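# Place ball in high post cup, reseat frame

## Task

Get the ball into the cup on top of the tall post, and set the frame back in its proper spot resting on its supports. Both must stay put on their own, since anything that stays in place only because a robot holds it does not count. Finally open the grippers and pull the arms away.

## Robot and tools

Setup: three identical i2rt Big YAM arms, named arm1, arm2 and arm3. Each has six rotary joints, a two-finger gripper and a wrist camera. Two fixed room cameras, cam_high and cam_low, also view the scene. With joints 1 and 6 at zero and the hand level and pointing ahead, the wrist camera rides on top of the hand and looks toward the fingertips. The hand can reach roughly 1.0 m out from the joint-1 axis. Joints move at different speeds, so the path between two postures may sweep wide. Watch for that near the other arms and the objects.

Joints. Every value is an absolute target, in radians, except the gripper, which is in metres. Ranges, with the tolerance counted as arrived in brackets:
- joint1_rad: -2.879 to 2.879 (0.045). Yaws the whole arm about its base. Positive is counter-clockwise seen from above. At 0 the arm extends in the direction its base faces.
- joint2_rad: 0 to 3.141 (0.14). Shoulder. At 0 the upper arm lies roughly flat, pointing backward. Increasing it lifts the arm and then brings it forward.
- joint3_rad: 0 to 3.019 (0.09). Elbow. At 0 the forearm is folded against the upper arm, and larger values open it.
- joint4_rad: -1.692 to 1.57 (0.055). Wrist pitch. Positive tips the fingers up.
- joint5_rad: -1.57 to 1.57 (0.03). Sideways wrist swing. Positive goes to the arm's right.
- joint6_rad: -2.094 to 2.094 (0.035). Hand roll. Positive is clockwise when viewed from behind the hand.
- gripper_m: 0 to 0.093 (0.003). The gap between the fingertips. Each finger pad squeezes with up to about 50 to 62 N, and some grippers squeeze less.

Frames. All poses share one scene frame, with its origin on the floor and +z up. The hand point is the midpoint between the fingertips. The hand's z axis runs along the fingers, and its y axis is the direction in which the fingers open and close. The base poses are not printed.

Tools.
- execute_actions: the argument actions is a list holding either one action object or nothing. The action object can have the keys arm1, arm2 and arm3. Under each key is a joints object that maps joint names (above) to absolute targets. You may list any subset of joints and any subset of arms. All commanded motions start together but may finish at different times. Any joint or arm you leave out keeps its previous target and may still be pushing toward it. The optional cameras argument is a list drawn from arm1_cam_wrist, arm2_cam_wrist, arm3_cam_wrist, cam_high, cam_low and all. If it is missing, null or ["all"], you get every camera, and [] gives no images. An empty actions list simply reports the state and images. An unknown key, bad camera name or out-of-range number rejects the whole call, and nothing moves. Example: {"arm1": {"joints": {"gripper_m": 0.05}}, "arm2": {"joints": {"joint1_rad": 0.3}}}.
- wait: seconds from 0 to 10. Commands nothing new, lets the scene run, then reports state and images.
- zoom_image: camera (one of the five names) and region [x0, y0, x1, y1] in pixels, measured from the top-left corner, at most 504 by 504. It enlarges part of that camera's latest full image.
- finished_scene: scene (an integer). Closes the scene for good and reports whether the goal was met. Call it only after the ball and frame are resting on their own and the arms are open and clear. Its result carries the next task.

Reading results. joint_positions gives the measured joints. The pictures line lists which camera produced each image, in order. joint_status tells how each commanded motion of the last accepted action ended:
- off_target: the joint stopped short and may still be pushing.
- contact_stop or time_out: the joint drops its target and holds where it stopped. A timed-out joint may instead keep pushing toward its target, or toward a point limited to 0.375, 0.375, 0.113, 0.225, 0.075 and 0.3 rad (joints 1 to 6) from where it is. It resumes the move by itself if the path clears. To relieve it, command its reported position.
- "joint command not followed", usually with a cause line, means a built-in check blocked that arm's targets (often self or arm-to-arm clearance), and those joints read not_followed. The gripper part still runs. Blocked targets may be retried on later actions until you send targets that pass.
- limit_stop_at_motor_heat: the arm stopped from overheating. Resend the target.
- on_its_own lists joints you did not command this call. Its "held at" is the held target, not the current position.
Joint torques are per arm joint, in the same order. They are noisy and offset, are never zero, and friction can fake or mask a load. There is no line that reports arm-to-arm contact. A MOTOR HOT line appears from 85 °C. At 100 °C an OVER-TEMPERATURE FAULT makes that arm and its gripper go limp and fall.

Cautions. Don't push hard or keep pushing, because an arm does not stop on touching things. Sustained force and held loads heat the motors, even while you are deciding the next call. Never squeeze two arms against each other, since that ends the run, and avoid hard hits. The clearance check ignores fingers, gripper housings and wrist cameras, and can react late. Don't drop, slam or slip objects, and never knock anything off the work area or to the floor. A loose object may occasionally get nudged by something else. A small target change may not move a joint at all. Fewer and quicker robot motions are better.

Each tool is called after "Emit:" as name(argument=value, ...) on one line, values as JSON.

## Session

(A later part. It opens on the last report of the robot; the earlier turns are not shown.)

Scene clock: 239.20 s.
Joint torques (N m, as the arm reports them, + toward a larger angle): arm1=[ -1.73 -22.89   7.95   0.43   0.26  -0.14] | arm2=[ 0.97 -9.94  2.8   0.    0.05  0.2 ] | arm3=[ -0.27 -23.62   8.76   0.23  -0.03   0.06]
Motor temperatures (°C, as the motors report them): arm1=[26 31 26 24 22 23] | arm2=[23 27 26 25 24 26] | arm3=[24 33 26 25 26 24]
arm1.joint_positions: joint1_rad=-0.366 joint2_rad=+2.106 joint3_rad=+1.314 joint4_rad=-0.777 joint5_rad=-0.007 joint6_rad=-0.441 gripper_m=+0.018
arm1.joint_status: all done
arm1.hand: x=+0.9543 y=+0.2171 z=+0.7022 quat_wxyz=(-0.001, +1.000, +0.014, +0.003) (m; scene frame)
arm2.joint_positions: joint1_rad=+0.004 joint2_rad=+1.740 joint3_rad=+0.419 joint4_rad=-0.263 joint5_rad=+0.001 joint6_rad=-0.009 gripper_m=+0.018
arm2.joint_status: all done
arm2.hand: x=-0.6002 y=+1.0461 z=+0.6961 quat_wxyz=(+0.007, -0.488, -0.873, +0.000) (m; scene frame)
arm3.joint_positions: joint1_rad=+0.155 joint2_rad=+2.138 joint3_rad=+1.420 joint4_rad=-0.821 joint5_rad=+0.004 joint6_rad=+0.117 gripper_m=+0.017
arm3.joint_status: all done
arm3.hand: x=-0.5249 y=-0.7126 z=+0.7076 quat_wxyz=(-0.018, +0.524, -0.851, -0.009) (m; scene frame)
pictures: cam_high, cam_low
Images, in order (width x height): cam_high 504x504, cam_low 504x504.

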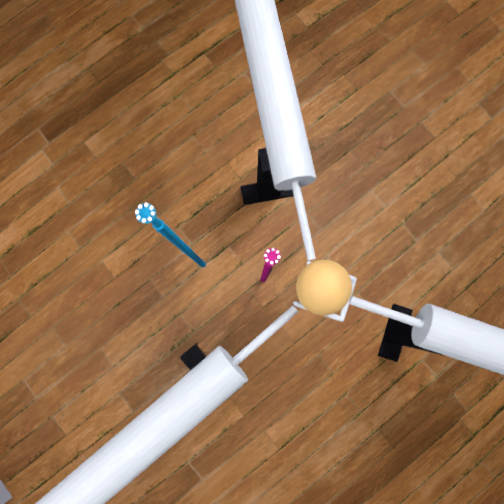

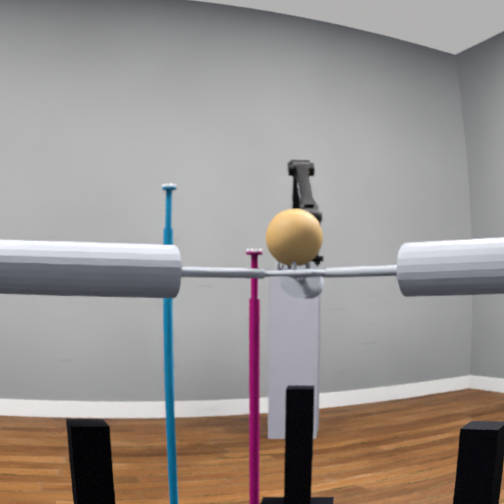

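Emit:
execute_actions(actions=[{"arm1":{"joints":{"joint2_rad":1.935,"joint3_rad":1.361,"joint4_rad":-0.982}},"arm2":{"joints":{"joint2_rad":1.31,"joint3_rad":0.47,"joint4_rad":-0.726}},"arm3":{"joints":{"joint2_rad":1.994,"joint3_rad":1.475,"joint4_rad":-1.031}}}], cameras=["cam_low"])

Emit:
execute_actions(actions=[{"arm1":{"joints":{"joint2_rad":1.817,"joint3_rad":1.471,"joint4_rad":-1.21}},"arm2":{"joints":{"joint2_rad":1.065,"joint3_rad":0.615,"joint4_rad":-1.12}},"arm3":{"joints":{"joint2_rad":1.888,"joint3_rad":1.592,"joint4_rad":-1.254}}}], cameras=["cam_low","cam_high"])

Scene clock: 247.53 s.
Joint torques (N m, as the arm reports them, + toward a larger angle): arm1=[ -1.21 -21.15  11.96  -0.81   0.21  -0.15] | arm2=[ 1.07 -7.28  7.17 -1.23  0.2   0.18] | arm3=[  0.38 -23.03  11.43  -1.01   0.06   0.06]
Motor temperatures (°C, as the motors report them): arm1=[26 31 26 24 22 23] | arm2=[23 26 26 25 24 26] | arm3=[24 33 26 25 26 24]
arm1.joint_positions: joint1_rad=-0.358 joint2_rad=+1.937 joint3_rad=+1.327 joint4_rad=-0.957 joint5_rad=-0.006 joint6_rad=-0.440 gripper_m=+0.018
arm1.joint_status: all done
arm1.hand: x=+0.9581 y=+0.2098 z=+0.7935 quat_wxyz=(-0.002, +1.000, +0.018, +0.003) (m; scene frame)
arm2.joint_positions: joint1_rad=+0.004 joint2_rad=+1.317 joint3_rad=+0.459 joint4_rad=-0.678 joint5_rad=-0.002 joint6_rad=-0.009 gripper_m=+0.018
arm2.joint_status: all done
arm2.hand: x=-0.5959 y=+1.0409 z=+0.7990 quat_wxyz=(-0.014, -0.488, -0.873, +0.010) (m; scene frame)
arm3.joint_positions: joint1_rad=+0.148 joint2_rad=+2.001 joint3_rad=+1.453 joint4_rad=-0.993 joint5_rad=+0.001 joint6_rad=+0.117 gripper_m=+0.017
arm3.joint_status: all done
arm3.hand: x=-0.5236 y=-0.7177 z=+0.7930 quat_wxyz=(-0.016, +0.521, -0.853, -0.009) (m; scene frame)
pictures: cam_low
Images, in order (width x height): cam_low 504x504.

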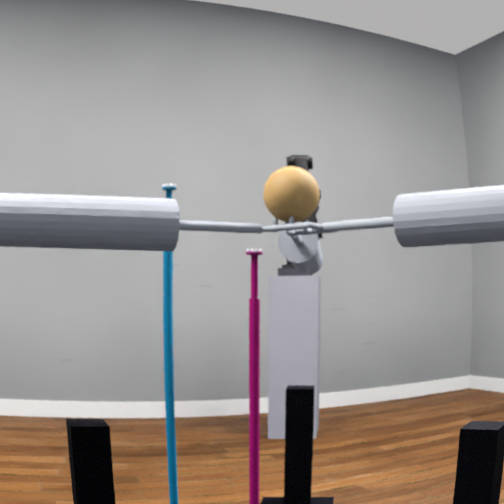

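Scene clock: 249.90 s.
Joint torques (N m, as the arm reports them, + toward a larger angle): arm1=[ -2.21 -20.68  13.41  -1.15   0.11  -0.15] | arm2=[ 0.94 -5.47 10.22 -2.09  0.13  0.21] | arm3=[ -0.17 -23.08  12.53  -1.45   0.24   0.04]
Motor temperatures (°C, as the motors report them): arm1=[26 31 27 24 22 23] | arm2=[23 26 27 25 24 26] | arm3=[24 33 27 25 26 24]
arm1.joint_positions: joint1_rad=-0.358 joint2_rad=+1.825 joint3_rad=+1.433 joint4_rad=-1.176 joint5_rad=-0.003 joint6_rad=-0.440 gripper_m=+0.018
arm1.joint_status: all done
arm1.hand: x=+0.9560 y=+0.2101 z=+0.8865 quat_wxyz=(-0.003, +1.000, +0.018, +0.004) (m; scene frame)
arm2.joint_positions: joint1_rad=+0.004 joint2_rad=+1.070 joint3_rad=+0.593 joint4_rad=-1.050 joint5_rad=-0.001 joint6_rad=-0.008 gripper_m=+0.018
arm2.joint_status: joint4_rad time_out (moved -0.372 of -0.442); the others done
arm2.on_its_own: joint4_rad reads -1.050 and still pushes toward -1.120 since a time_out
arm2.hand: x=-0.5962 y=+1.0421 z=+0.8937 quat_wxyz=(-0.018, -0.488, -0.873, +0.012) (m; scene frame)
arm3.joint_positions: joint1_rad=+0.154 joint2_rad=+1.902 joint3_rad=+1.567 joint4_rad=-1.206 joint5_rad=-0.003 joint6_rad=+0.118 gripper_m=+0.017
arm3.joint_status: all done
arm3.hand: x=-0.5270 y=-0.7142 z=+0.8865 quat_wxyz=(-0.014, +0.523, -0.852, -0.011) (m; scene frame)
pictures: cam_high, cam_low
Images, in order (width x height): cam_high 504x504, cam_low 504x504.

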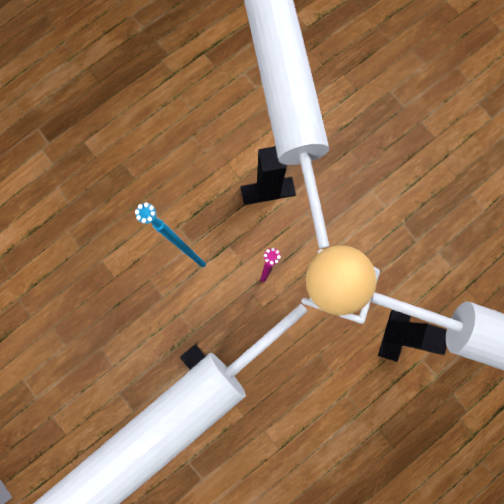

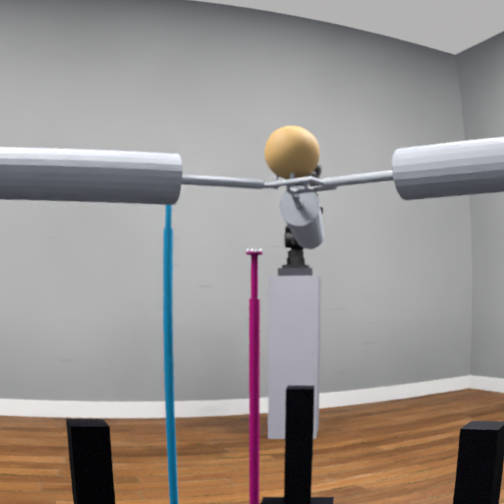

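Emit:
execute_actions(actions=[{"arm1":{"joints":{"joint1_rad":-0.225,"joint2_rad":1.58,"joint3_rad":1.345,"joint4_rad":-1.306,"joint6_rad":-0.295}},"arm2":{"joints":{"joint1_rad":-0.013,"joint2_rad":1.29,"joint3_rad":0.98,"joint4_rad":-1.24,"joint6_rad":-0.026}},"arm3":{"joints":{"joint1_rad":-0.018,"joint2_rad":1.692,"joint3_rad":1.5,"joint4_rad":-1.338,"joint6_rad":-0.054}}}], cameras=["cam_low"])

Emit:
execute_actions(actions=[{"arm1":{"joints":{"joint1_rad":-0.035,"joint2_rad":1.41,"joint3_rad":1.15,"joint4_rad":-1.291,"joint6_rad":-0.106}},"arm2":{"joints":{"joint1_rad":-0.025,"joint2_rad":1.55,"joint3_rad":1.25,"joint4_rad":-1.245,"joint6_rad":-0.04}},"arm3":{"joints":{"joint1_rad":-0.213,"joint2_rad":1.575,"joint3_rad":1.348,"joint4_rad":-1.311,"joint6_rad":-0.249}}}], cameras=["cam_low","cam_high"])

Scene clock: 277.10 s.
Joint torques (N m, as the arm reports them, + toward a larger angle): arm1=[ -0.11 -17.54  11.6    0.58  -0.14   0.16] | arm2=[ 1.31 -9.28 12.24 -1.34 -0.11  0.14] | arm3=[ -1.94 -19.7   11.57  -0.23   0.65  -0.17]
Motor temperatures (°C, as the motors report them): arm1=[26 31 30 24 22 23] | arm2=[23 25 31 25 24 26] | arm3=[24 32 29 25 26 24]
arm1.joint_positions: joint1_rad=-0.243 joint2_rad=+1.597 joint3_rad=+1.334 joint4_rad=-1.316 joint5_rad=+0.006 joint6_rad=-0.317 gripper_m=+0.018
arm1.joint_status: all done
arm1.hand: x=+1.0016 y=+0.1331 z=+0.9605 quat_wxyz=(-0.006, +1.000, +0.014, +0.010) (m; scene frame)
arm2.joint_positions: joint1_rad=-0.014 joint2_rad=+1.301 joint3_rad=+0.935 joint4_rad=-1.192 joint5_rad=+0.005 joint6_rad=-0.027 gripper_m=+0.018
arm2.joint_status: all done
arm2.hand: x=-0.5524 y=+0.9556 z=+0.9508 quat_wxyz=(-0.003, -0.488, -0.873, +0.008) (m; scene frame)
arm3.joint_positions: joint1_rad=-0.001 joint2_rad=+1.703 joint3_rad=+1.490 joint4_rad=-1.320 joint5_rad=-0.015 joint6_rad=-0.038 gripper_m=+0.017
arm3.joint_status: all done
arm3.hand: x=-0.4750 y=-0.7995 z=+0.9617 quat_wxyz=(-0.017, +0.524, -0.852, -0.016) (m; scene frame)
pictures: cam_low
Images, in order (width x height): cam_low 504x504.

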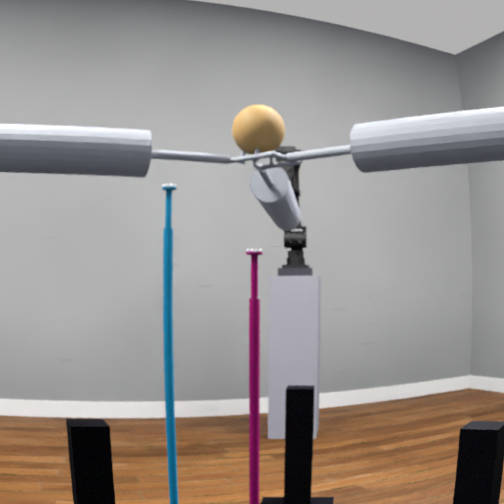

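Scene clock: 278.10 s.
Joint torques (N m, as the arm reports them, + toward a larger angle): arm1=[  0.04 -13.67  11.47   0.44  -0.31   0.08] | arm2=[  1.25 -14.7   10.86  -1.39   0.13   0.09] | arm3=[ -1.64 -19.93  11.67  -0.01   0.7   -0.14]
Motor temperatures (°C, as the motors report them): arm1=[26 31 30 24 22 23] | arm2=[23 25 31 25 24 26] | arm3=[24 32 29 25 26 24]
arm1.joint_positions: joint1_rad=-0.047 joint2_rad=+1.422 joint3_rad=+1.137 joint4_rad=-1.296 joint5_rad=+0.012 joint6_rad=-0.124 gripper_m=+0.018
arm1.joint_status: all done
arm1.hand: x=+1.0532 y=+0.0377 z=+0.9604 quat_wxyz=(-0.009, +1.000, +0.016, +0.011) (m; scene frame)
arm2.joint_positions: joint1_rad=-0.024 joint2_rad=+1.572 joint3_rad=+1.223 joint4_rad=-1.196 joint5_rad=+0.000 joint6_rad=-0.039 gripper_m=+0.018
arm2.joint_status: all done
arm2.hand: x=-0.5007 y=+0.8593 z=+0.9524 quat_wxyz=(-0.010, -0.487, -0.873, +0.009) (m; scene frame)
arm3.joint_positions: joint1_rad=-0.198 joint2_rad=+1.611 joint3_rad=+1.333 joint4_rad=-1.300 joint5_rad=-0.016 joint6_rad=-0.234 gripper_m=+0.017
arm3.joint_status: all done
arm3.hand: x=-0.4236 y=-0.8961 z=+0.9466 quat_wxyz=(+0.002, +0.524, -0.852, -0.007) (m; scene frame)
pictures: cam_high, cam_low
Images, in order (width x height): cam_high 504x504, cam_low 504x504.

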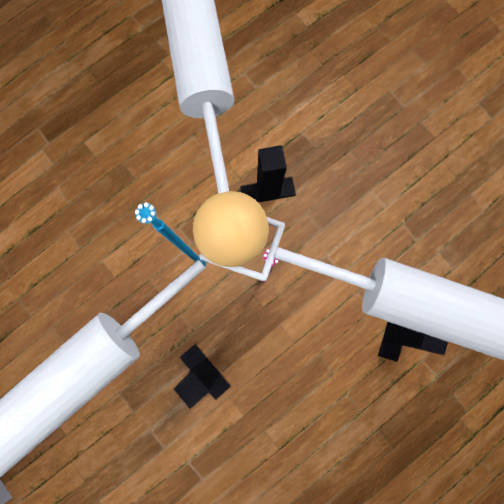

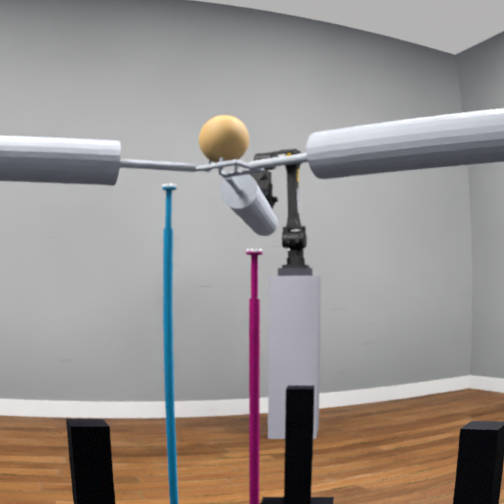

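Emit:
execute_actions(actions=[{"arm1":{"joints":{"joint1_rad":0.222,"joint2_rad":1.28,"joint3_rad":1.031,"joint4_rad":-1.299,"joint6_rad":0.152}},"arm2":{"joints":{"joint1_rad":-0.026,"joint2_rad":1.795,"joint3_rad":1.575,"joint4_rad":-1.315,"joint6_rad":-0.04}},"arm3":{"joints":{"joint1_rad":-0.444,"joint2_rad":1.495,"joint3_rad":1.275,"joint4_rad":-1.302,"joint6_rad":-0.48}}}], cameras=["cam_low"])

Emit:
execute_actions(actions=[{"arm1":{"joints":{"joint1_rad":0.482,"joint2_rad":1.21,"joint3_rad":0.972,"joint4_rad":-1.311,"joint6_rad":0.41}},"arm2":{"joints":{"joint1_rad":-0.021,"joint2_rad":2.02,"joint3_rad":1.913,"joint4_rad":-1.425,"joint6_rad":-0.036}},"arm3":{"joints":{"joint1_rad":-0.648,"joint2_rad":1.505,"joint3_rad":1.29,"joint4_rad":-1.303,"joint6_rad":-0.684}}}], cameras=["cam_low","cam_high"])

Scene clock: 295.53 s.
Joint torques (N m, as the arm reports them, + toward a larger angle): arm1=[  0.17 -11.51  11.54   0.38  -0.29   0.18] | arm2=[  0.88 -18.43  11.82  -2.13   0.07   0.11] | arm3=[ -2.17 -18.04  12.14   0.14   0.86  -0.18]
Motor temperatures (°C, as the motors report them): arm1=[26 30 30 24 23 23] | arm2=[23 27 33 25 24 26] | arm3=[24 32 29 25 26 24]
arm1.joint_positions: joint1_rad=+0.202 joint2_rad=+1.293 joint3_rad=+1.018 joint4_rad=-1.304 joint5_rad=+0.012 joint6_rad=+0.127 gripper_m=+0.018
arm1.joint_status: all done
arm1.hand: x=+1.1033 y=-0.0531 z=+0.9616 quat_wxyz=(-0.011, +1.000, +0.015, +0.009) (m; scene frame)
arm2.joint_positions: joint1_rad=-0.025 joint2_rad=+1.821 joint3_rad=+1.540 joint4_rad=-1.244 joint5_rad=+0.000 joint6_rad=-0.040 gripper_m=+0.018
arm2.joint_status: joint4_rad time_out (moved -0.048 of -0.119); the others done
arm2.on_its_own: joint4_rad reads -1.244 and still pushes toward -1.315 since a time_out
arm2.hand: x=-0.4504 y=+0.7680 z=+0.9489 quat_wxyz=(-0.019, -0.487, -0.873, +0.014) (m; scene frame)
arm3.joint_positions: joint1_rad=-0.422 joint2_rad=+1.526 joint3_rad=+1.256 joint4_rad=-1.294 joint5_rad=-0.021 joint6_rad=-0.463 gripper_m=+0.017
arm3.joint_status: all done
arm3.hand: x=-0.3738 y=-0.9884 z=+0.9551 quat_wxyz=(-0.006, +0.525, -0.851, -0.012) (m; scene frame)
pictures: cam_low
Images, in order (width x height): cam_low 504x504.

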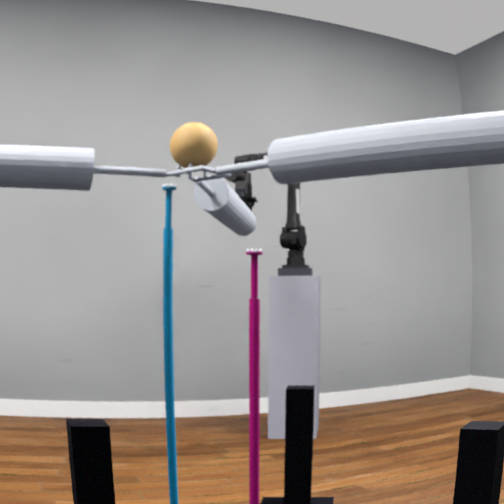

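not run: a stop came earlier in this reply.

Emit:
execute_actions(actions=[{"arm1":{"joints":{"joint1_rad":0.475,"joint2_rad":1.215,"joint3_rad":0.98,"joint4_rad":-1.311,"joint6_rad":0.405}},"arm2":{"joints":{"joint1_rad":-0.021,"joint2_rad":1.985,"joint3_rad":1.87,"joint4_rad":-1.38,"joint6_rad":-0.036}},"arm3":{"joints":{"joint1_rad":-0.645,"joint2_rad":1.505,"joint3_rad":1.29,"joint4_rad":-1.303,"joint6_rad":-0.68}}}], cameras=["cam_low","cam_high","arm2_cam_wrist"])

Emit:
zoom_image(camera="cam_low", region=[120, 110, 240, 230])

Scene clock: 304.87 s.
Joint torques (N m, as the arm reports them, + toward a larger angle): arm1=[  0.85 -10.88  11.5    0.28  -0.44   0.25] | arm2=[  1.23 -22.12  11.88  -2.31   0.14   0.15] | arm3=[ -2.88 -17.36  13.53   0.49   0.96  -0.21]
Motor temperatures (°C, as the motors report them): arm1=[26 29 30 24 23 23] | arm2=[23 28 33 25 24 26] | arm3=[24 31 29 25 27 24]
arm1.joint_positions: joint1_rad=+0.446 joint2_rad=+1.233 joint3_rad=+0.968 joint4_rad=-1.313 joint5_rad=+0.017 joint6_rad=+0.374 gripper_m=+0.018
arm1.joint_status: all done
arm1.hand: x=+1.1457 y=-0.1256 z=+0.9621 quat_wxyz=(-0.014, +1.000, +0.013, +0.006) (m; scene frame)
arm2.joint_positions: joint1_rad=-0.024 joint2_rad=+2.017 joint3_rad=+1.837 joint4_rad=-1.301 joint5_rad=-0.001 joint6_rad=-0.040 gripper_m=+0.018
arm2.joint_status: joint4_rad time_out (moved -0.058 of -0.136); the others done
arm2.on_its_own: joint4_rad reads -1.301 and still pushes toward -1.380 since a time_out
arm2.hand: x=-0.4077 y=+0.6950 z=+0.9492 quat_wxyz=(-0.037, -0.486, -0.873, +0.025) (m; scene frame)
arm3.joint_positions: joint1_rad=-0.615 joint2_rad=+1.526 joint3_rad=+1.256 joint4_rad=-1.303 joint5_rad=-0.024 joint6_rad=-0.660 gripper_m=+0.017
arm3.joint_status: all done
arm3.hand: x=-0.3312 y=-1.0616 z=+0.9549 quat_wxyz=(-0.004, +0.527, -0.850, -0.013) (m; scene frame)
pictures: arm2_cam_wrist, cam_high, cam_low
Images, in order (width x height): arm2_cam_wrist 504x504, cam_high 504x504, cam_low 504x504.

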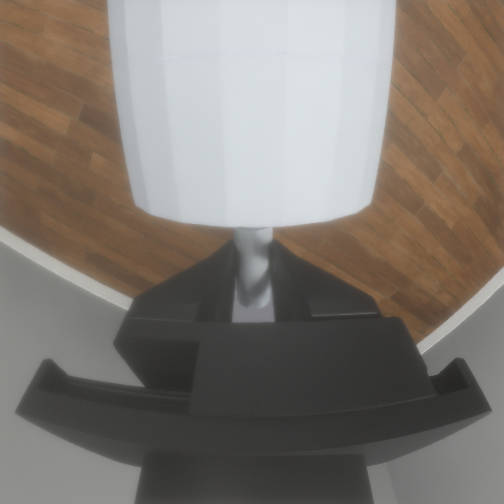

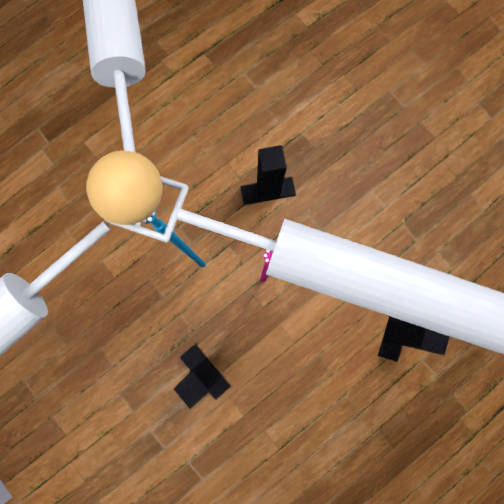

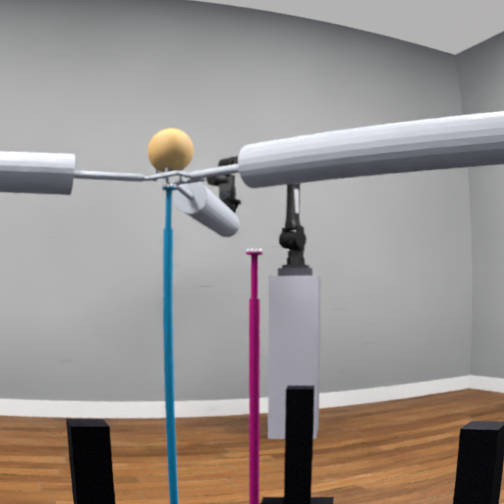

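Region (120, 110, 240, 230) of cam_low's 504x504 image, scaled by 4.200, with more detail than that image has.

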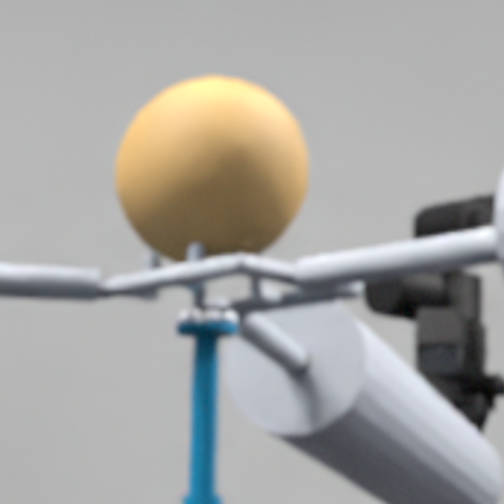

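Emit:
execute_actions(actions=[{"arm1":{"joints":{"joint2_rad":1.24,"joint3_rad":0.874,"joint4_rad":-1.183}},"arm2":{"joints":{"joint2_rad":2.004,"joint3_rad":1.788,"joint4_rad":-1.235}},"arm3":{"joints":{"joint2_rad":1.532,"joint3_rad":1.193,"joint4_rad":-1.2}}}], cameras=["cam_low","cam_high"])

Emit:
zoom_image(camera="cam_low", region=[120, 110, 240, 230])

Emit:
zoom_image(camera="cam_high", region=[60, 130, 220, 290])

Scene clock: 319.53 s.
Joint torques (N m, as the arm reports them, + toward a larger angle): arm1=[ 0.17 -8.24  8.8   0.8  -0.27  0.18] | arm2=[  1.12 -18.95   7.45   1.02   0.05   0.15] | arm3=[ -2.22 -13.94   9.61   1.34   0.63  -0.15]
Motor temperatures (°C, as the motors report them): arm1=[26 29 30 24 23 23] | arm2=[23 30 34 26 24 26] | arm3=[24 31 30 25 27 24]
arm1.joint_positions: joint1_rad=+0.456 joint2_rad=+1.233 joint3_rad=+0.889 joint4_rad=-1.202 joint5_rad=+0.012 joint6_rad=+0.380 gripper_m=+0.018
arm1.joint_status: all done
arm1.hand: x=+1.1486 y=-0.1288 z=+0.9335 quat_wxyz=(-0.005, +1.000, +0.015, -0.008) (m; scene frame)
arm2.joint_positions: joint1_rad=-0.024 joint2_rad=+2.004 joint3_rad=+1.812 joint4_rad=-1.246 joint5_rad=+0.001 joint6_rad=-0.040 gripper_m=+0.018
arm2.joint_status: all done
arm2.hand: x=-0.4052 y=+0.6898 z=+0.9493 quat_wxyz=(-0.055, -0.485, -0.872, +0.038) (m; scene frame)
arm3.joint_positions: joint1_rad=-0.623 joint2_rad=+1.522 joint3_rad=+1.199 joint4_rad=-1.221 joint5_rad=-0.015 joint6_rad=-0.663 gripper_m=+0.017
arm3.joint_status: all done
arm3.hand: x=-0.3291 y=-1.0663 z=+0.9357 quat_wxyz=(-0.018, +0.525, -0.851, -0.007) (m; scene frame)
pictures: cam_high, cam_low
Images, in order (width x height): cam_high 504x504, cam_low 504x504.

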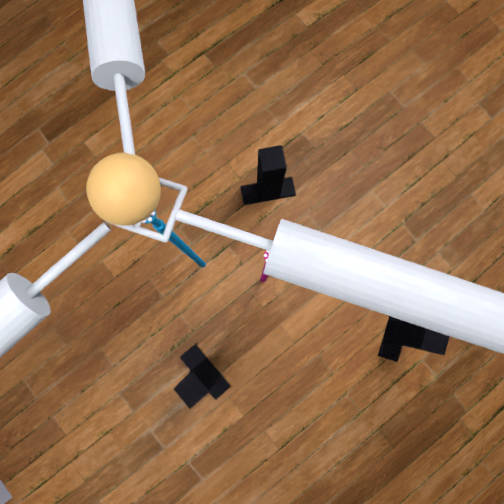

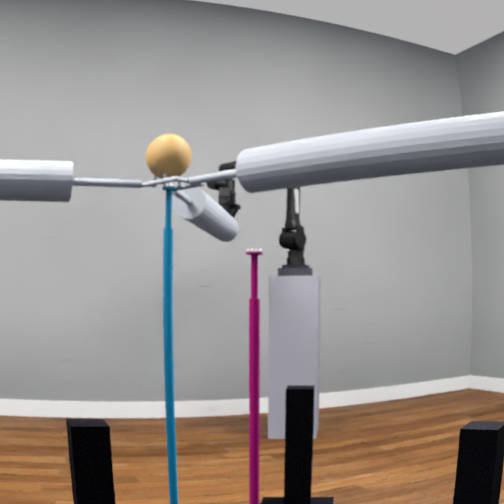

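Region (120, 110, 240, 230) of cam_low's 504x504 image, scaled by 4.200, with more detail than that image has.

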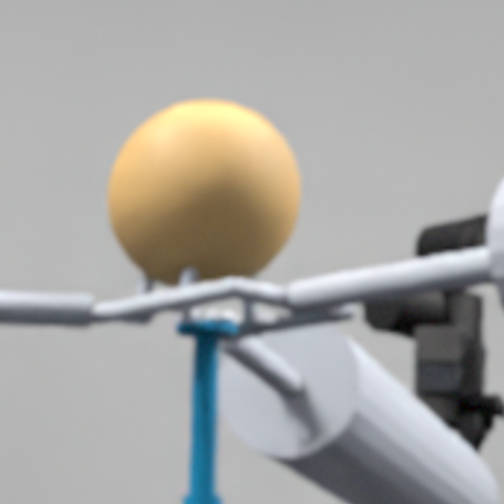

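Region (60, 130, 220, 290) of cam_high's 504x504 image, scaled by 3.150, with more detail than that image has.

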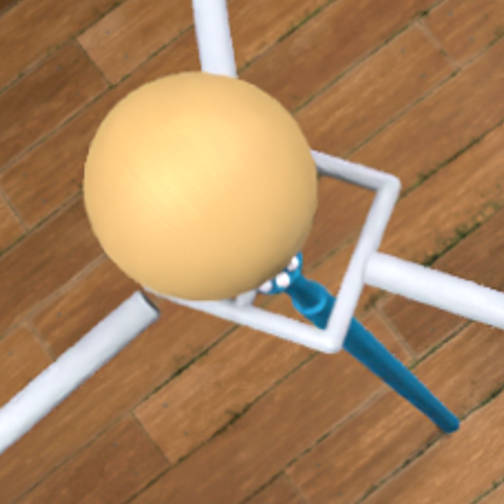

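Emit:
execute_actions(actions=[{"arm1":{"joints":{"joint1_rad":0.43,"joint2_rad":1.256,"joint3_rad":0.808,"joint4_rad":-1.115,"joint6_rad":0.37}},"arm2":{"joints":{"joint1_rad":-0.012,"joint2_rad":2.047,"joint3_rad":1.75,"joint4_rad":-1.22}},"arm3":{"joints":{"joint1_rad":-0.6,"joint2_rad":1.567,"joint3_rad":1.15,"joint4_rad":-1.15,"joint6_rad":-0.65}}}], cameras=["cam_low","cam_high"])

Emit:
zoom_image(camera="cam_low", region=[120, 110, 240, 230])

Emit:
zoom_image(camera="cam_high", region=[60, 130, 220, 290])

Scene clock: 334.27 s.
Joint torques (N m, as the arm reports them, + toward a larger angle): arm1=[-2.69 -5.58  6.47  1.41 -0.16 -0.13] | arm2=[  2.   -13.82   5.44   0.99   0.03   0.15] | arm3=[  1.3  -10.86   7.63   2.08   0.18   0.07]
Motor temperatures (°C, as the motors report them): arm1=[26 29 29 24 23 23] | arm2=[23 30 32 25 24 26] | arm3=[24 31 29 25 27 24]
arm1.joint_positions: joint1_rad=+0.454 joint2_rad=+1.220 joint3_rad=+0.849 joint4_rad=-1.142 joint5_rad=+0.009 joint6_rad=+0.377 gripper_m=+0.018
arm1.joint_status: all done
arm1.hand: x=+1.1491 y=-0.1283 z=+0.9233 quat_wxyz=(+0.003, +1.000, +0.015, -0.023) (m; scene frame)
arm2.joint_positions: joint1_rad=-0.024 joint2_rad=+1.977 joint3_rad=+1.801 joint4_rad=-1.231 joint5_rad=+0.001 joint6_rad=-0.040 gripper_m=+0.018
arm2.joint_status: all done
arm2.hand: x=-0.4052 y=+0.6899 z=+0.9619 quat_wxyz=(-0.068, -0.485, -0.871, +0.045) (m; scene frame)
arm3.joint_positions: joint1_rad=-0.617 joint2_rad=+1.522 joint3_rad=+1.176 joint4_rad=-1.188 joint5_rad=-0.004 joint6_rad=-0.659 gripper_m=+0.017
arm3.joint_status: all done
arm3.hand: x=-0.3300 y=-1.0659 z=+0.9275 quat_wxyz=(-0.022, +0.526, -0.850, -0.001) (m; scene frame)
pictures: cam_high, cam_low
Images, in order (width x height): cam_high 504x504, cam_low 504x504.

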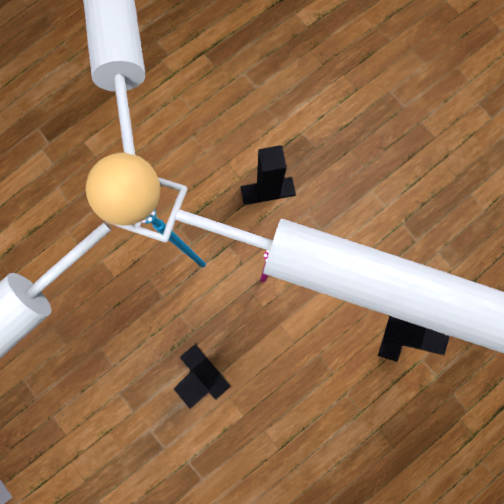

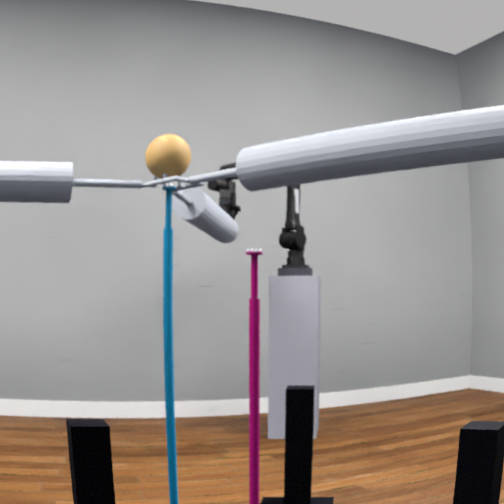

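Region (120, 110, 240, 230) of cam_low's 504x504 image, scaled by 4.200, with more detail than that image has.

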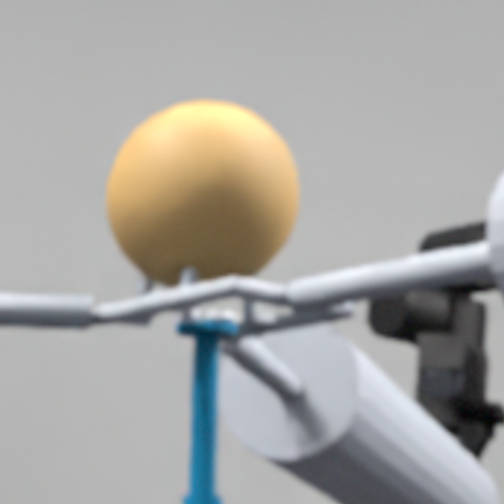

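Region (60, 130, 220, 290) of cam_high's 504x504 image, scaled by 3.150, with more detail than that image has.

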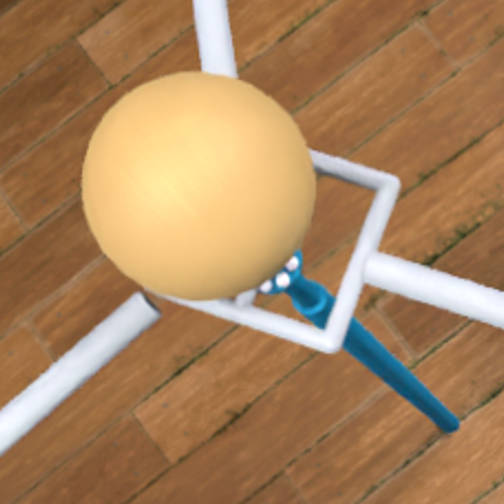

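Emit:
execute_actions(actions=[{"arm1":{"joints":{"joint1_rad":0.42,"joint2_rad":1.19,"joint3_rad":0.965,"joint4_rad":-1.31,"joint6_rad":0.355}},"arm2":{"joints":{"joint1_rad":0.003,"joint2_rad":1.975,"joint3_rad":1.86,"joint4_rad":-1.33,"joint6_rad":-0.02}},"arm3":{"joints":{"joint1_rad":-0.592,"joint2_rad":1.524,"joint3_rad":1.325,"joint4_rad":-1.32,"joint6_rad":-0.64}}}], cameras=["cam_low","cam_high"])

Emit:
zoom_image(camera="cam_low", region=[120, 110, 240, 230])

Emit:
zoom_image(camera="cam_high", region=[60, 130, 220, 290])

Scene clock: 350.20 s.
Joint torques (N m, as the arm reports them, + toward a larger angle): arm1=[-1.51 -9.74 15.39 -1.39 -0.16 -0.08] | arm2=[  1.03 -19.61  13.83  -1.17   0.01   0.08] | arm3=[ -0.97 -15.96  15.19  -0.74   0.53  -0.04]
Motor temperatures (°C, as the motors report them): arm1=[26 28 28 24 23 23] | arm2=[23 29 31 25 24 26] | arm3=[24 30 28 25 27 24]
arm1.joint_positions: joint1_rad=+0.424 joint2_rad=+1.209 joint3_rad=+0.908 joint4_rad=-1.270 joint5_rad=+0.007 joint6_rad=+0.356 gripper_m=+0.018
arm1.joint_status: all done
arm1.hand: x=+1.1541 y=-0.1163 z=+0.9478 quat_wxyz=(-0.008, +1.000, +0.011, +0.004) (m; scene frame)
arm2.joint_positions: joint1_rad=+0.005 joint2_rad=+1.986 joint3_rad=+1.802 joint4_rad=-1.286 joint5_rad=+0.002 joint6_rad=-0.018 gripper_m=+0.018
arm2.joint_status: all done
arm2.hand: x=-0.3959 y=+0.7102 z=+0.9550 quat_wxyz=(-0.042, -0.483, -0.874, +0.028) (m; scene frame)
arm3.joint_positions: joint1_rad=-0.583 joint2_rad=+1.529 joint3_rad=+1.274 joint4_rad=-1.290 joint5_rad=-0.013 joint6_rad=-0.636 gripper_m=+0.017
arm3.joint_status: all done
arm3.hand: x=-0.3283 y=-1.0463 z=+0.9602 quat_wxyz=(-0.017, +0.530, -0.848, -0.006) (m; scene frame)
pictures: cam_high, cam_low
Images, in order (width x height): cam_high 504x504, cam_low 504x504.

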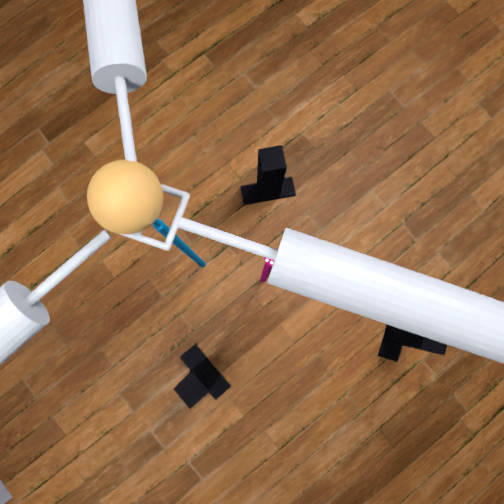

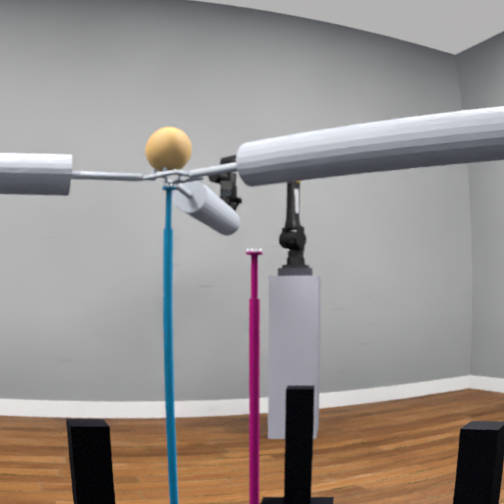

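Region (120, 110, 240, 230) of cam_low's 504x504 image, scaled by 4.200, with more detail than that image has.

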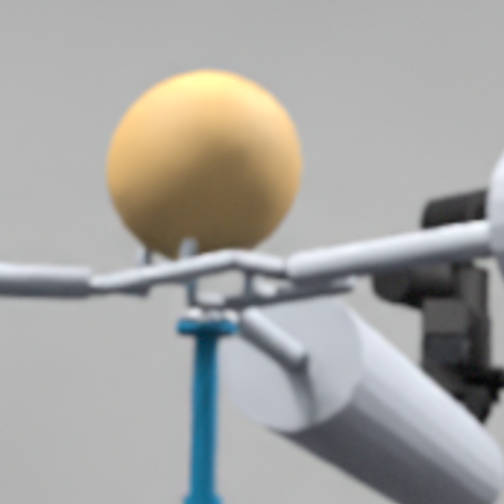

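Region (60, 130, 220, 290) of cam_high's 504x504 image, scaled by 3.150, with more detail than that image has.

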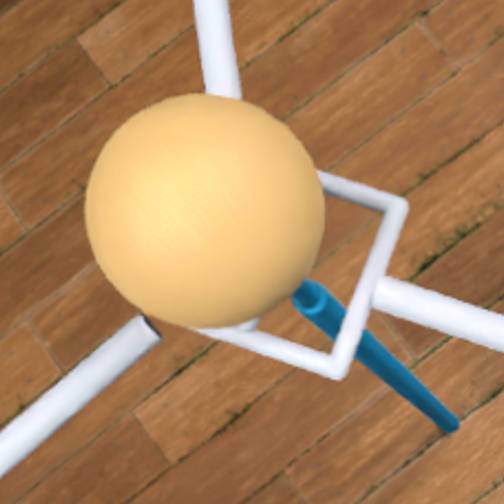

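Emit:
execute_actions(actions=[{"arm1":{"joints":{"joint2_rad":1.238,"joint3_rad":0.842,"joint4_rad":-1.178}},"arm2":{"joints":{"joint2_rad":2.005,"joint3_rad":1.73,"joint4_rad":-1.2}},"arm3":{"joints":{"joint2_rad":1.56,"joint3_rad":1.192,"joint4_rad":-1.175}}}], cameras=["cam_low","cam_high"])

Emit:
zoom_image(camera="cam_low", region=[120, 110, 240, 230])

Emit:
zoom_image(camera="cam_high", region=[60, 130, 220, 290])

Scene clock: 360.43 s.
Joint torques (N m, as the arm reports them, + toward a larger angle): arm1=[-1.44 -9.34  9.15 -0.14  0.13 -0.06] | arm2=[  0.48 -20.07   8.65   0.24  -0.09   0.1 ] | arm3=[ -1.18 -16.6   10.66   0.37   0.39  -0.07]
Motor temperatures (°C, as the motors report them): arm1=[26 29 31 24 23 23] | arm2=[23 30 34 25 24 26] | arm3=[24 30 30 25 27 24]
arm1.joint_positions: joint1_rad=+0.424 joint2_rad=+1.250 joint3_rad=+0.850 joint4_rad=-1.169 joint5_rad=+0.001 joint6_rad=+0.355 gripper_m=+0.018
arm1.joint_status: all done
arm1.hand: x=+1.1520 y=-0.1182 z=+0.9146 quat_wxyz=(-0.004, +1.000, +0.011, +0.005) (m; scene frame)
arm2.joint_positions: joint1_rad=+0.002 joint2_rad=+2.015 joint3_rad=+1.735 joint4_rad=-1.190 joint5_rad=+0.004 joint6_rad=-0.018 gripper_m=+0.018
arm2.joint_status: all done
arm2.hand: x=-0.3976 y=+0.7084 z=+0.9127 quat_wxyz=(-0.041, -0.484, -0.873, +0.030) (m; scene frame)
arm3.joint_positions: joint1_rad=-0.583 joint2_rad=+1.570 joint3_rad=+1.186 joint4_rad=-1.173 joint5_rad=-0.009 joint6_rad=-0.635 gripper_m=+0.017
arm3.joint_status: all done
arm3.hand: x=-0.3304 y=-1.0481 z=+0.9110 quat_wxyz=(-0.011, +0.530, -0.848, -0.004) (m; scene frame)
pictures: cam_high, cam_low
Images, in order (width x height): cam_high 504x504, cam_low 504x504.

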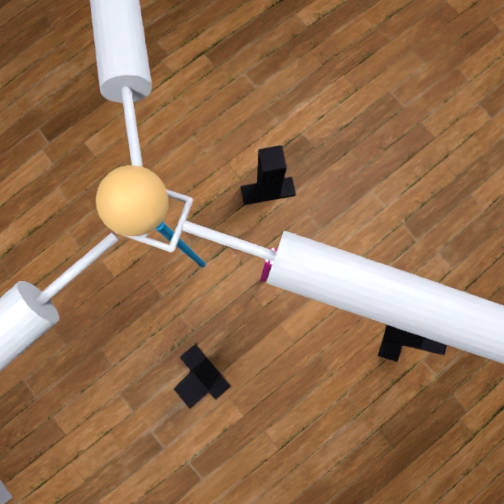

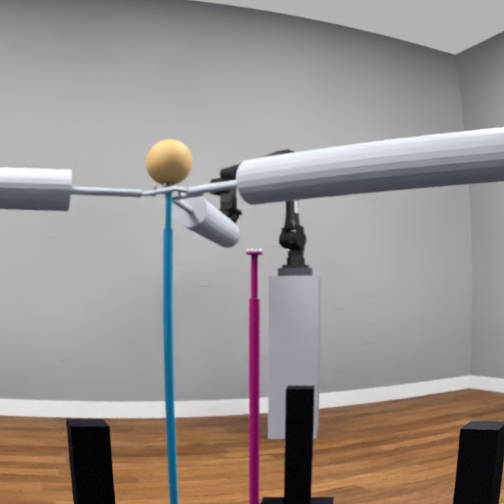

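Region (120, 110, 240, 230) of cam_low's 504x504 image, scaled by 4.200, with more detail than that image has.

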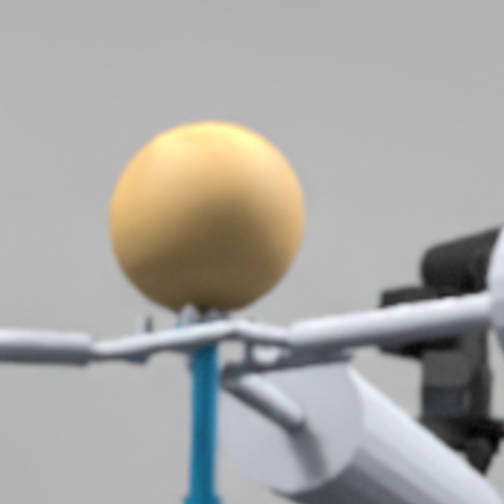

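Region (60, 130, 220, 290) of cam_high's 504x504 image, scaled by 3.150, with more detail than that image has.

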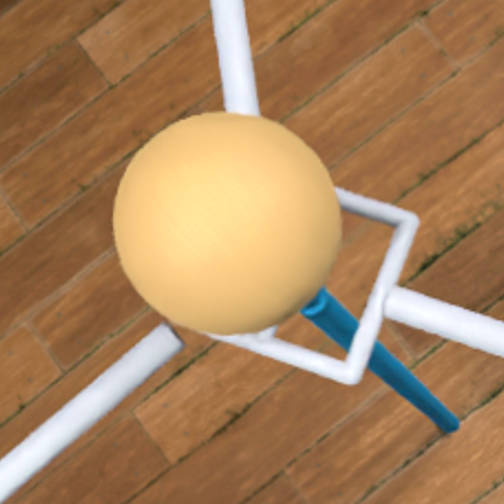

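Emit:
execute_actions(actions=[{"arm1":{"joints":{"joint2_rad":1.295,"joint3_rad":0.763,"joint4_rad":-1.04}},"arm2":{"joints":{"joint2_rad":2.039,"joint3_rad":1.665,"joint4_rad":-1.1}},"arm3":{"joints":{"joint2_rad":1.603,"joint3_rad":1.12,"joint4_rad":-1.065}}}], cameras=["cam_low","cam_high"])

Emit:
zoom_image(camera="cam_low", region=[120, 130, 280, 290])

Scene clock: 369.00 s.
Joint torques (N m, as the arm reports them, + toward a larger angle): arm1=[ -1.42 -10.15   8.26  -0.09   0.04  -0.06] | arm2=[  1.59 -20.33   8.18   0.17  -0.05   0.06] | arm3=[ -1.34 -16.35   9.68   0.32   0.38  -0.06]
Motor temperatures (°C, as the motors report them): arm1=[26 29 30 24 23 23] | arm2=[23 30 34 25 24 26] | arm3=[24 31 30 25 27 24]
arm1.joint_positions: joint1_rad=+0.424 joint2_rad=+1.306 joint3_rad=+0.775 joint4_rad=-1.032 joint5_rad=+0.001 joint6_rad=+0.355 gripper_m=+0.018
arm1.joint_status: all done
arm1.hand: x=+1.1518 y=-0.1180 z=+0.8727 quat_wxyz=(-0.003, +1.000, +0.011, +0.001) (m; scene frame)
arm2.joint_positions: joint1_rad=+0.002 joint2_rad=+2.043 joint3_rad=+1.672 joint4_rad=-1.091 joint5_rad=+0.003 joint6_rad=-0.018 gripper_m=+0.018
arm2.joint_status: all done
arm2.hand: x=-0.3980 y=+0.7086 z=+0.8736 quat_wxyz=(-0.045, -0.484, -0.873, +0.031) (m; scene frame)
arm3.joint_positions: joint1_rad=-0.583 joint2_rad=+1.607 joint3_rad=+1.119 joint4_rad=-1.062 joint5_rad=-0.009 joint6_rad=-0.635 gripper_m=+0.017
arm3.joint_status: all done
arm3.hand: x=-0.3311 y=-1.0483 z=+0.8724 quat_wxyz=(-0.015, +0.530, -0.848, -0.004) (m; scene frame)
pictures: cam_high, cam_low
Images, in order (width x height): cam_high 504x504, cam_low 504x504.

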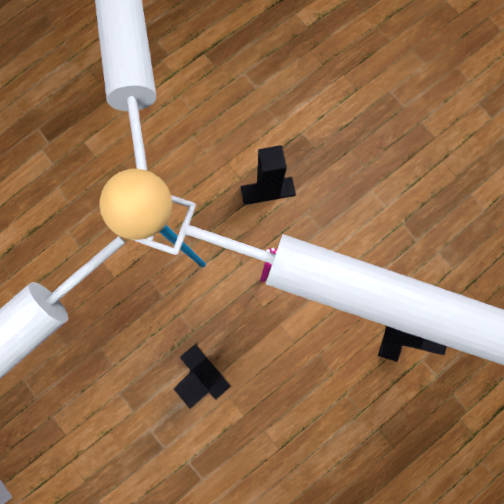

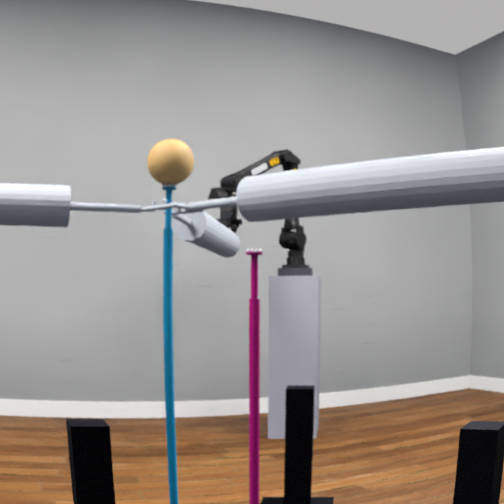

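Region (120, 130, 280, 290) of cam_low's 504x504 image, scaled by 3.150, with more detail than that image has.

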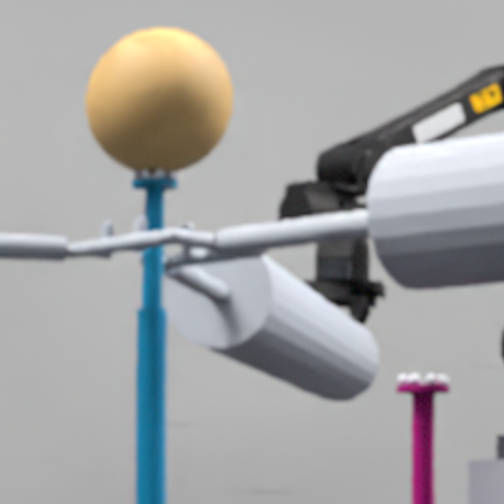

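Emit:
execute_actions(actions=[{"arm1":{"joints":{"joint1_rad":0.23,"joint2_rad":1.335,"joint3_rad":0.84,"joint4_rad":-1.06,"joint6_rad":0.16}},"arm2":{"joints":{"joint2_rad":1.9,"joint3_rad":1.457,"joint4_rad":-1.015}},"arm3":{"joints":{"joint1_rad":-0.452,"joint6_rad":-0.498}}}], cameras=["cam_low","cam_high"])

Scene clock: 394.87 s.
Joint torques (N m, as the arm reports them, + toward a larger angle): arm1=[ -1.81 -10.07  12.11  -0.89   0.25  -0.2 ] | arm2=[  1.28 -18.97   8.5    0.67   0.01   0.08] | arm3=[ -0.71 -16.27   9.69   0.01   0.11  -0.02]
Motor temperatures (°C, as the motors report them): arm1=[26 29 29 24 23 23] | arm2=[23 31 33 25 24 26] | arm3=[24 31 29 25 27 24]
arm1.joint_positions: joint1_rad=+0.241 joint2_rad=+1.337 joint3_rad=+0.809 joint4_rad=-1.032 joint5_rad=-0.006 joint6_rad=+0.170 gripper_m=+0.018
arm1.joint_status: all done
arm1.hand: x=+1.1229 y=-0.0659 z=+0.8745 quat_wxyz=(+0.000, +1.000, +0.013, +0.001) (m; scene frame)
arm2.joint_positions: joint1_rad=+0.002 joint2_rad=+1.929 joint3_rad=+1.457 joint4_rad=-1.018 joint5_rad=+0.001 joint6_rad=-0.018 gripper_m=+0.018
arm2.joint_status: all done
arm2.hand: x=-0.4280 y=+0.7596 z=+0.8623 quat_wxyz=(-0.033, -0.484, -0.874, +0.023) (m; scene frame)
arm3.joint_positions: joint1_rad=-0.448 joint2_rad=+1.607 joint3_rad=+1.119 joint4_rad=-1.053 joint5_rad=-0.001 joint6_rad=-0.498 gripper_m=+0.017
arm3.joint_status: all done
arm3.hand: x=-0.3600 y=-0.9971 z=+0.8725 quat_wxyz=(-0.019, +0.529, -0.848, -0.002) (m; scene frame)
pictures: cam_high, cam_low
Images, in order (width x height): cam_high 504x504, cam_low 504x504.

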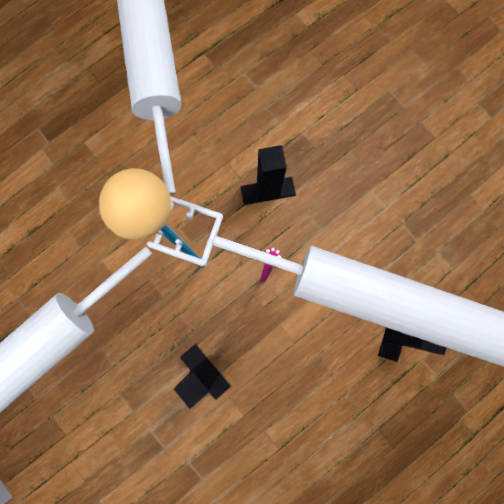

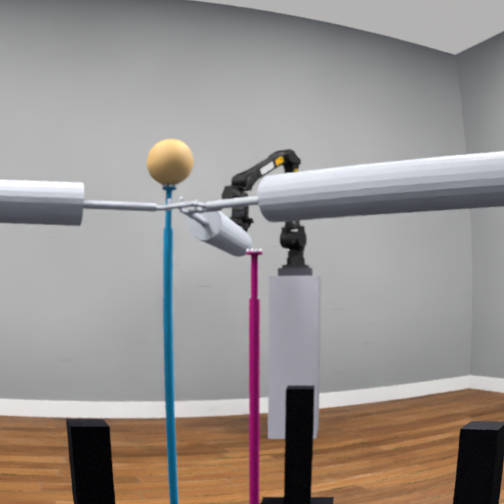

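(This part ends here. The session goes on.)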